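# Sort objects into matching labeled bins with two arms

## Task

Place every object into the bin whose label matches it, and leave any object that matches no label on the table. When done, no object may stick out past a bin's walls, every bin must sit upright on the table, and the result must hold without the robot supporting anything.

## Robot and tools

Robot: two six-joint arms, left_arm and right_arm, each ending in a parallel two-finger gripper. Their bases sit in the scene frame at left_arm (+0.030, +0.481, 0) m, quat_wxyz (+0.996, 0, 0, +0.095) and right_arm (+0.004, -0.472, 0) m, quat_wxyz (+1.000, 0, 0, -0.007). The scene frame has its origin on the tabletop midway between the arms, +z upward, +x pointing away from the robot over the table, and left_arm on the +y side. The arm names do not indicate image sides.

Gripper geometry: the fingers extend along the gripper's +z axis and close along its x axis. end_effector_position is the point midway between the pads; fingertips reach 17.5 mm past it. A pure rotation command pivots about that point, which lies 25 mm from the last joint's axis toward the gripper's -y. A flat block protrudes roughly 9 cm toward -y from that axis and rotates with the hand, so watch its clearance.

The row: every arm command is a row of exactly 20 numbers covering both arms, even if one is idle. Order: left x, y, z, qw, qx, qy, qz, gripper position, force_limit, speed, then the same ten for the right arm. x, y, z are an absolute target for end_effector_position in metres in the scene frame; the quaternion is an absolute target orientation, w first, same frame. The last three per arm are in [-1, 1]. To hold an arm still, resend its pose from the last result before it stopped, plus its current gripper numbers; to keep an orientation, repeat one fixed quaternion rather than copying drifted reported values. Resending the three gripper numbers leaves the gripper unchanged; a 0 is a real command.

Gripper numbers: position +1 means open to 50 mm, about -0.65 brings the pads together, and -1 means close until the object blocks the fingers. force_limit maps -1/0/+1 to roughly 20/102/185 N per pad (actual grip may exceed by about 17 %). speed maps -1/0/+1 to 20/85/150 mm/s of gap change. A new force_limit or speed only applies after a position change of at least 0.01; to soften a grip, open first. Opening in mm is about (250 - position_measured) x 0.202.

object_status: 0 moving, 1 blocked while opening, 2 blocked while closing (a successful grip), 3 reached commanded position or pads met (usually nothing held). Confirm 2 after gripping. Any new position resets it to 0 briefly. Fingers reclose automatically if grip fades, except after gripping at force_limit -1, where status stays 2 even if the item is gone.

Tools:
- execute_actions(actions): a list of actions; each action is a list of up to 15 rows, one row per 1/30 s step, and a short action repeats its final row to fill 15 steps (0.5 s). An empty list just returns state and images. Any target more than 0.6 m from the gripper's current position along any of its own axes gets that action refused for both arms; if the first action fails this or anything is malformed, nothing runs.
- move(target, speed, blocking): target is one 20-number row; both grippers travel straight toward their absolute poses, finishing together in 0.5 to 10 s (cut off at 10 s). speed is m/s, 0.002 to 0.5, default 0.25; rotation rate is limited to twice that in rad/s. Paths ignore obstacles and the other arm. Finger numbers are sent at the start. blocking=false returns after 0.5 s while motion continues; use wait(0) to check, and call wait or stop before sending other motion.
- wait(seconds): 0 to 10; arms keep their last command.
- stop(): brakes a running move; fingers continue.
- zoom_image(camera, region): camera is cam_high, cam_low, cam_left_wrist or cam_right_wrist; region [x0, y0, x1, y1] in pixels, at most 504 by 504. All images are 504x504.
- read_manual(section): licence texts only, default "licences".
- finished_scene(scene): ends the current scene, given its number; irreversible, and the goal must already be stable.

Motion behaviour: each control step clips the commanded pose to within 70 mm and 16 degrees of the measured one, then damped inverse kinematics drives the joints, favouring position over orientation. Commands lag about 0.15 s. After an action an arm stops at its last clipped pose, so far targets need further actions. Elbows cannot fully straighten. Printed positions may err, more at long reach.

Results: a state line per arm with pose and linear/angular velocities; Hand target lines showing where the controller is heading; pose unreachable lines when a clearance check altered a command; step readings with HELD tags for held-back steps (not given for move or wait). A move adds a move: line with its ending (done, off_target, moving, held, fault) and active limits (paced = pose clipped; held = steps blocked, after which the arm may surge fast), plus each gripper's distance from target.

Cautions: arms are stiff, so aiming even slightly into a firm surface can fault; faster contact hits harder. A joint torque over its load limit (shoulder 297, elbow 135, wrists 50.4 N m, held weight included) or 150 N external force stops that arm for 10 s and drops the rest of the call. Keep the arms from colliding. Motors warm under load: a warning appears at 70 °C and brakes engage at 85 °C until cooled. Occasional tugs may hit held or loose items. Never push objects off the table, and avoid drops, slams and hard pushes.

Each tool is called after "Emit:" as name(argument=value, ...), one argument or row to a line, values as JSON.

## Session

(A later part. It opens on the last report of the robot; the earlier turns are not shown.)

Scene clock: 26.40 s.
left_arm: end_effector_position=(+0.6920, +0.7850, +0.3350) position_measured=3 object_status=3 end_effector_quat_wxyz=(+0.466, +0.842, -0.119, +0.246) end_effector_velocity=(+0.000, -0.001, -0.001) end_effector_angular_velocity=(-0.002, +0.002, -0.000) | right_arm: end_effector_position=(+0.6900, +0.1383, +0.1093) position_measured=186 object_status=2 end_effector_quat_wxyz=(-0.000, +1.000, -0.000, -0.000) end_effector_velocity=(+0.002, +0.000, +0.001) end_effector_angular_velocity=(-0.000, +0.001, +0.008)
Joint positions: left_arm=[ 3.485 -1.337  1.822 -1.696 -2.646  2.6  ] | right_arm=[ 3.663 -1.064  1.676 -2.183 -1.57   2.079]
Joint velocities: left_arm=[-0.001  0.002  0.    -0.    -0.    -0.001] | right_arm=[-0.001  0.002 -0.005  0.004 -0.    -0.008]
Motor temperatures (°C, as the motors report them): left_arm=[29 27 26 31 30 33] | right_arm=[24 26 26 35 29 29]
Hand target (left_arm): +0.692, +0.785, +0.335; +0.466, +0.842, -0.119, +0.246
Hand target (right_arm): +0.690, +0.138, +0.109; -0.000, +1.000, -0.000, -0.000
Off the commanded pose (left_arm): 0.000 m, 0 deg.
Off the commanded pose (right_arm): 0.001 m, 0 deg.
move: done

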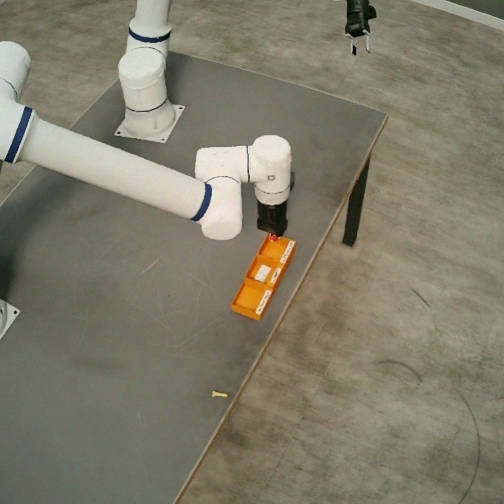

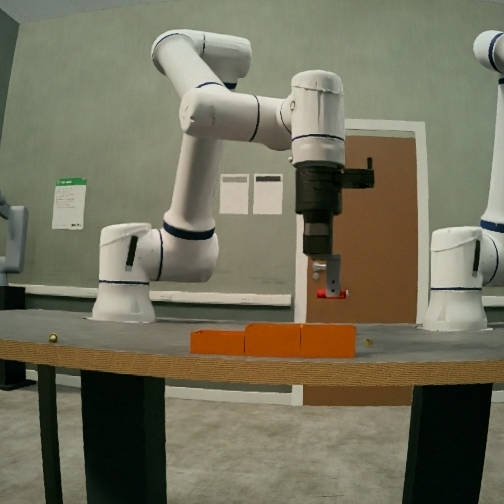

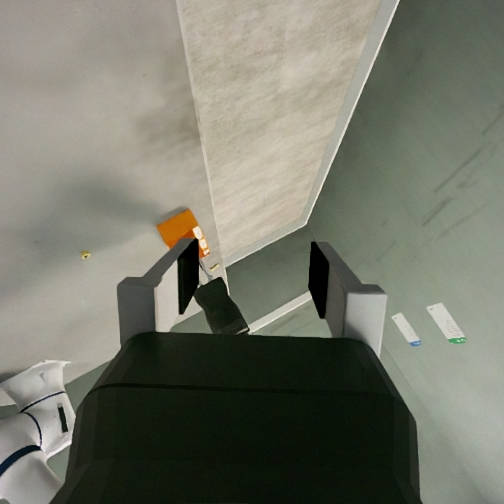

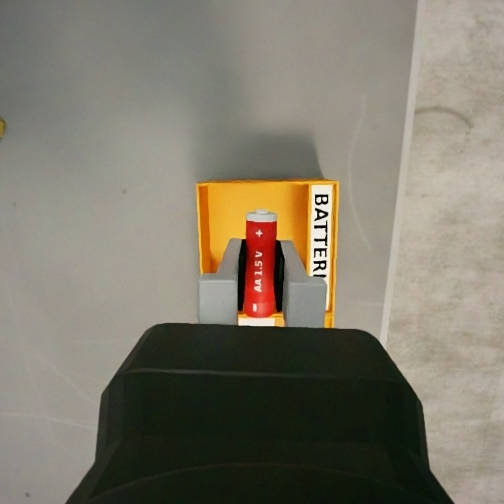

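Emit:
move(
  target=[0.692,0.785,0.335,0.466,0.842,-0.119,0.246,1,0,0,0.687,0.136,0.029,0,1,0,0,-1,-0.5,0],
  speed=0.15,
)

Emit:
move(
  target=[0.692,0.785,0.335,0.466,0.842,-0.119,0.246,1,0,0,0.687,0.136,0.029,0,1,0,0,0.1,-0.5,0],
)

Emit:
move(
  target=[0.692,0.785,0.335,0.466,0.842,-0.119,0.246,1,0,0,0.687,0.136,0.11,0,1,0,0,0.1,-0.5,0],
)

Scene clock: 27.57 s.
left_arm: end_effector_position=(+0.6920, +0.7850, +0.3350) position_measured=3 object_status=3 end_effector_quat_wxyz=(+0.466, +0.842, -0.119, +0.246) end_effector_velocity=(-0.000, -0.000, -0.000) end_effector_angular_velocity=(-0.001, +0.001, +0.001) | right_arm: end_effector_position=(+0.6868, +0.1359, +0.0293) position_measured=186 object_status=2 end_effector_quat_wxyz=(-0.000, +1.000, -0.000, +0.000) end_effector_velocity=(+0.002, -0.001, -0.001) end_effector_angular_velocity=(+0.001, -0.002, -0.002)
Joint positions: left_arm=[ 3.485 -1.337  1.822 -1.696 -2.646  2.6  ] | right_arm=[ 3.662 -0.987  1.724 -2.308 -1.571  2.078]
Joint velocities: left_arm=[ 0.     0.     0.001  0.     0.    -0.001] | right_arm=[-0.001  0.002 -0.    -0.005 -0.     0.   ]
Motor temperatures (°C, as the motors report them): left_arm=[29 27 26 31 30 33] | right_arm=[24 26 26 35 29 29]
Hand target (left_arm): +0.692, +0.785, +0.335; +0.466, +0.842, -0.119, +0.246
Hand target (right_arm): +0.687, +0.136, +0.029; +0.000, +1.000, +0.000, -0.000
Off the commanded pose (left_arm): 0.000 m, 0 deg.
Off the commanded pose (right_arm): 0.000 m, 0 deg.
move: done

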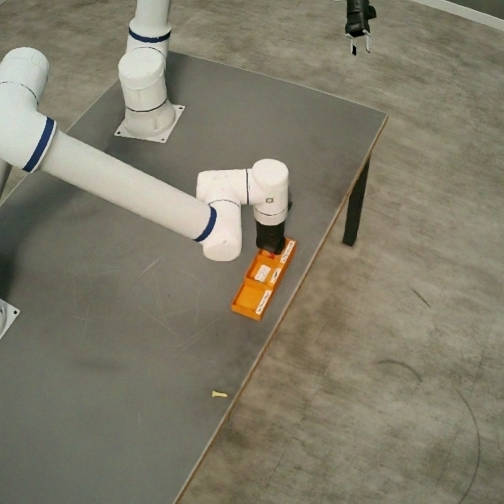

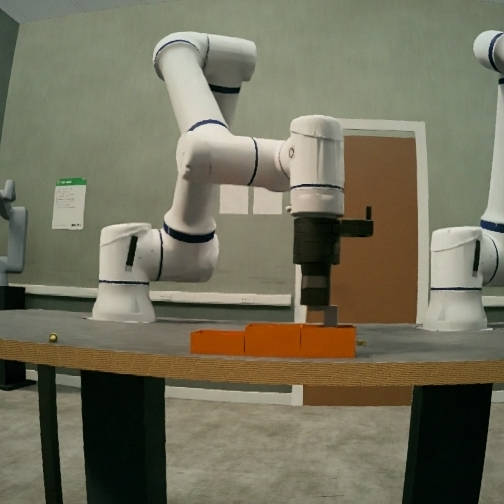

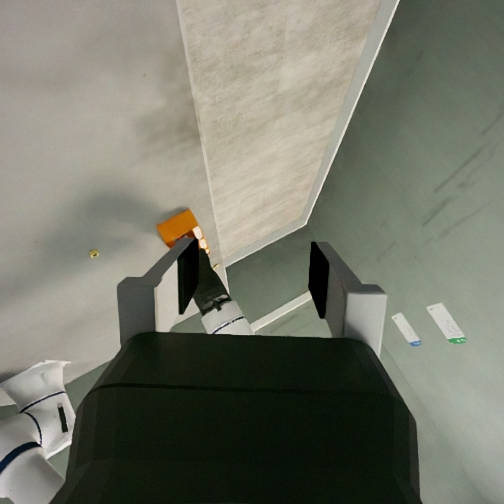

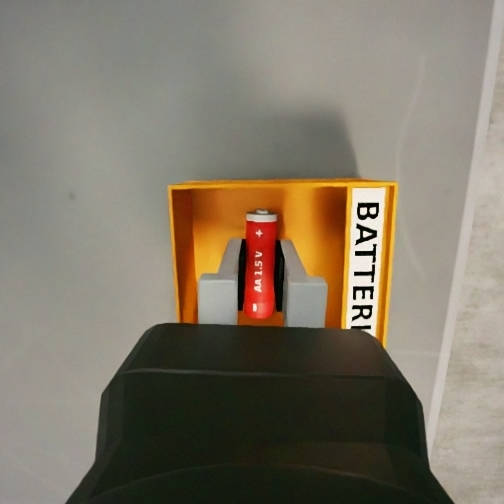

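Scene clock: 28.27 s.
left_arm: end_effector_position=(+0.6920, +0.7850, +0.3350) position_measured=3 object_status=3 end_effector_quat_wxyz=(+0.466, +0.842, -0.119, +0.246) end_effector_velocity=(+0.000, -0.001, -0.000) end_effector_angular_velocity=(-0.001, +0.000, -0.001) | right_arm: end_effector_position=(+0.6870, +0.1360, +0.0290) position_measured=138 object_status=3 end_effector_quat_wxyz=(+0.000, +1.000, -0.000, -0.000) end_effector_velocity=(+0.001, -0.000, +0.001) end_effector_angular_velocity=(+0.000, -0.002, -0.001)
Joint positions: left_arm=[ 3.485 -1.337  1.822 -1.696 -2.646  2.6  ] | right_arm=[ 3.662 -0.987  1.724 -2.308 -1.571  2.078]
Joint velocities: left_arm=[-0.001  0.001 -0.     0.    -0.    -0.   ] | right_arm=[-0.001 -0.001 -0.    -0.001 -0.001 -0.   ]
Motor temperatures (°C, as the motors report them): left_arm=[29 27 26 31 30 33] | right_arm=[24 26 26 35 29 29]
Hand target (left_arm): +0.692, +0.785, +0.335; +0.466, +0.842, -0.119, +0.246
Hand target (right_arm): +0.687, +0.136, +0.029; -0.000, +1.000, +0.000, +0.000
Off the commanded pose (left_arm): 0.000 m, 0 deg.
Off the commanded pose (right_arm): 0.000 m, 0 deg.
move: done

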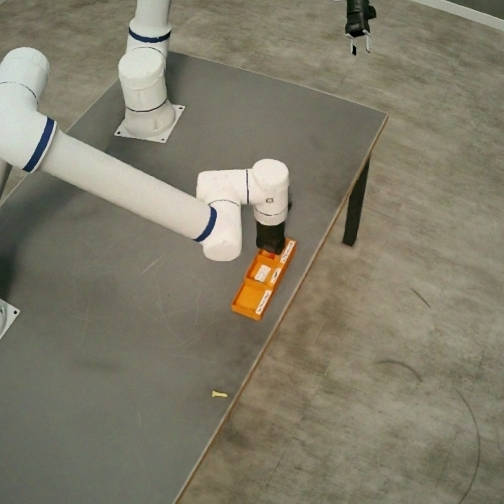

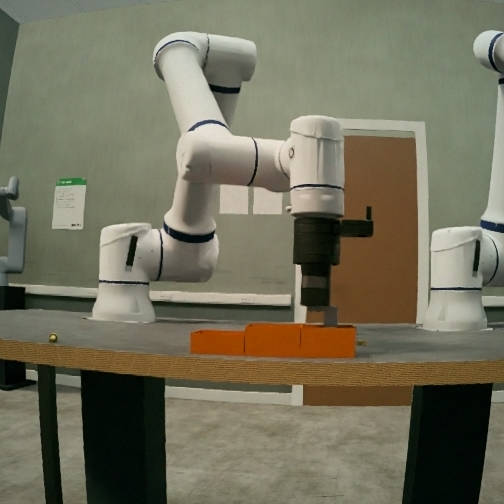

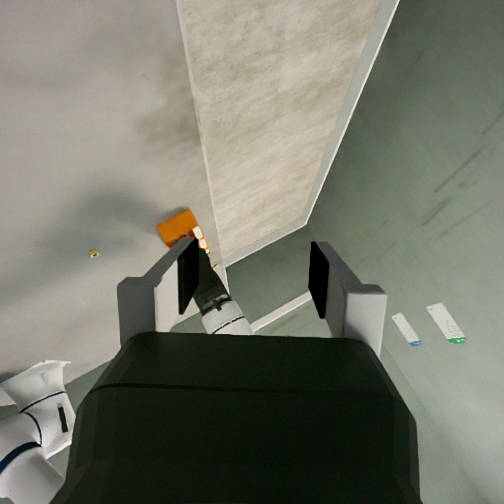

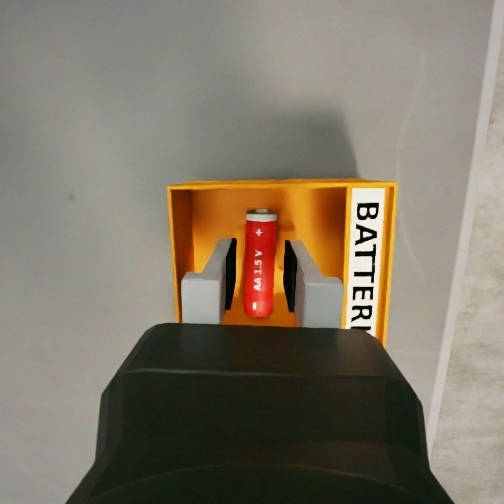

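Scene clock: 29.20 s.
left_arm: end_effector_position=(+0.6920, +0.7850, +0.3350) position_measured=3 object_status=3 end_effector_quat_wxyz=(+0.466, +0.842, -0.119, +0.246) end_effector_velocity=(+0.000, +0.000, -0.001) end_effector_angular_velocity=(+0.000, +0.000, -0.001) | right_arm: end_effector_position=(+0.6872, +0.1361, +0.1097) position_measured=138 object_status=3 end_effector_quat_wxyz=(+0.000, +1.000, -0.000, -0.000) end_effector_velocity=(+0.000, +0.000, +0.002) end_effector_angular_velocity=(+0.001, +0.001, -0.001)
Joint positions: left_arm=[ 3.485 -1.337  1.822 -1.696 -2.646  2.6  ] | right_arm=[ 3.662 -1.069  1.684 -2.185 -1.571  2.078]
Joint velocities: left_arm=[-0.     0.001 -0.     0.     0.001  0.001] | right_arm=[-0.001 -0.002 -0.001  0.003  0.002  0.001]
Motor temperatures (°C, as the motors report them): left_arm=[29 27 26 31 30 33] | right_arm=[24 26 26 35 29 29]
Hand target (left_arm): +0.692, +0.785, +0.335; +0.466, +0.842, -0.119, +0.246
Hand target (right_arm): +0.687, +0.136, +0.110; -0.000, +1.000, -0.000, +0.000
Off the commanded pose (left_arm): 0.000 m, 0 deg.
Off the commanded pose (right_arm): 0.000 m, 0 deg.
move: done

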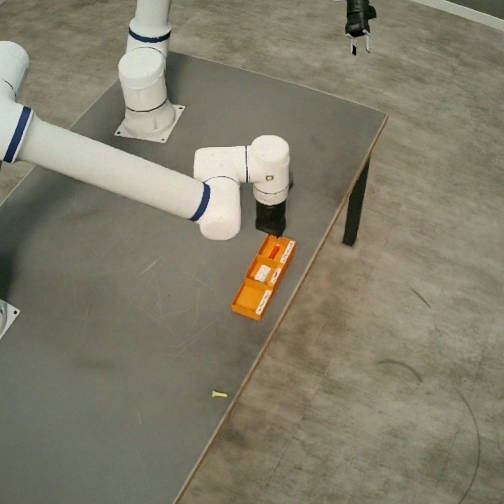

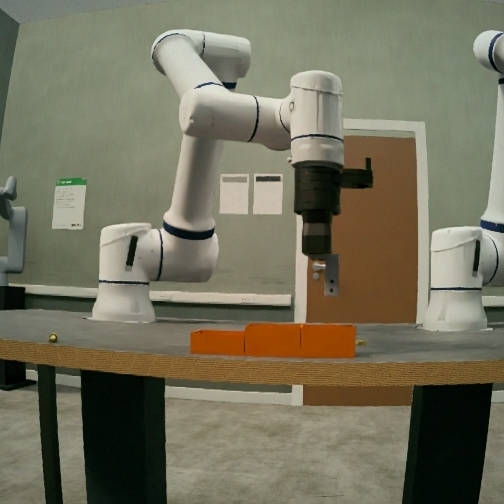

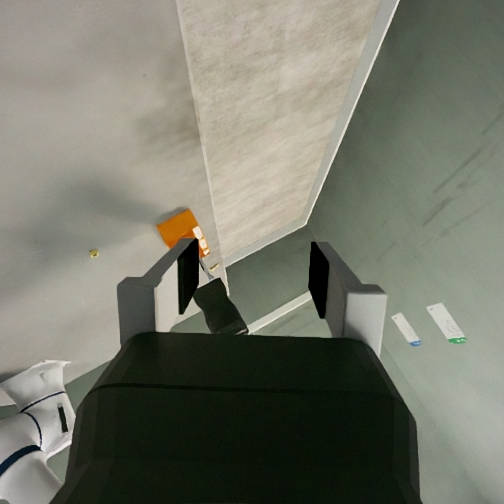

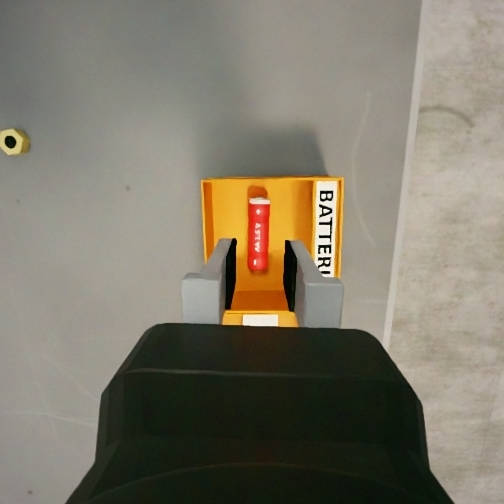

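Emit:
finished_scene(
  scene=1,
)

The scene is finished: the task was done.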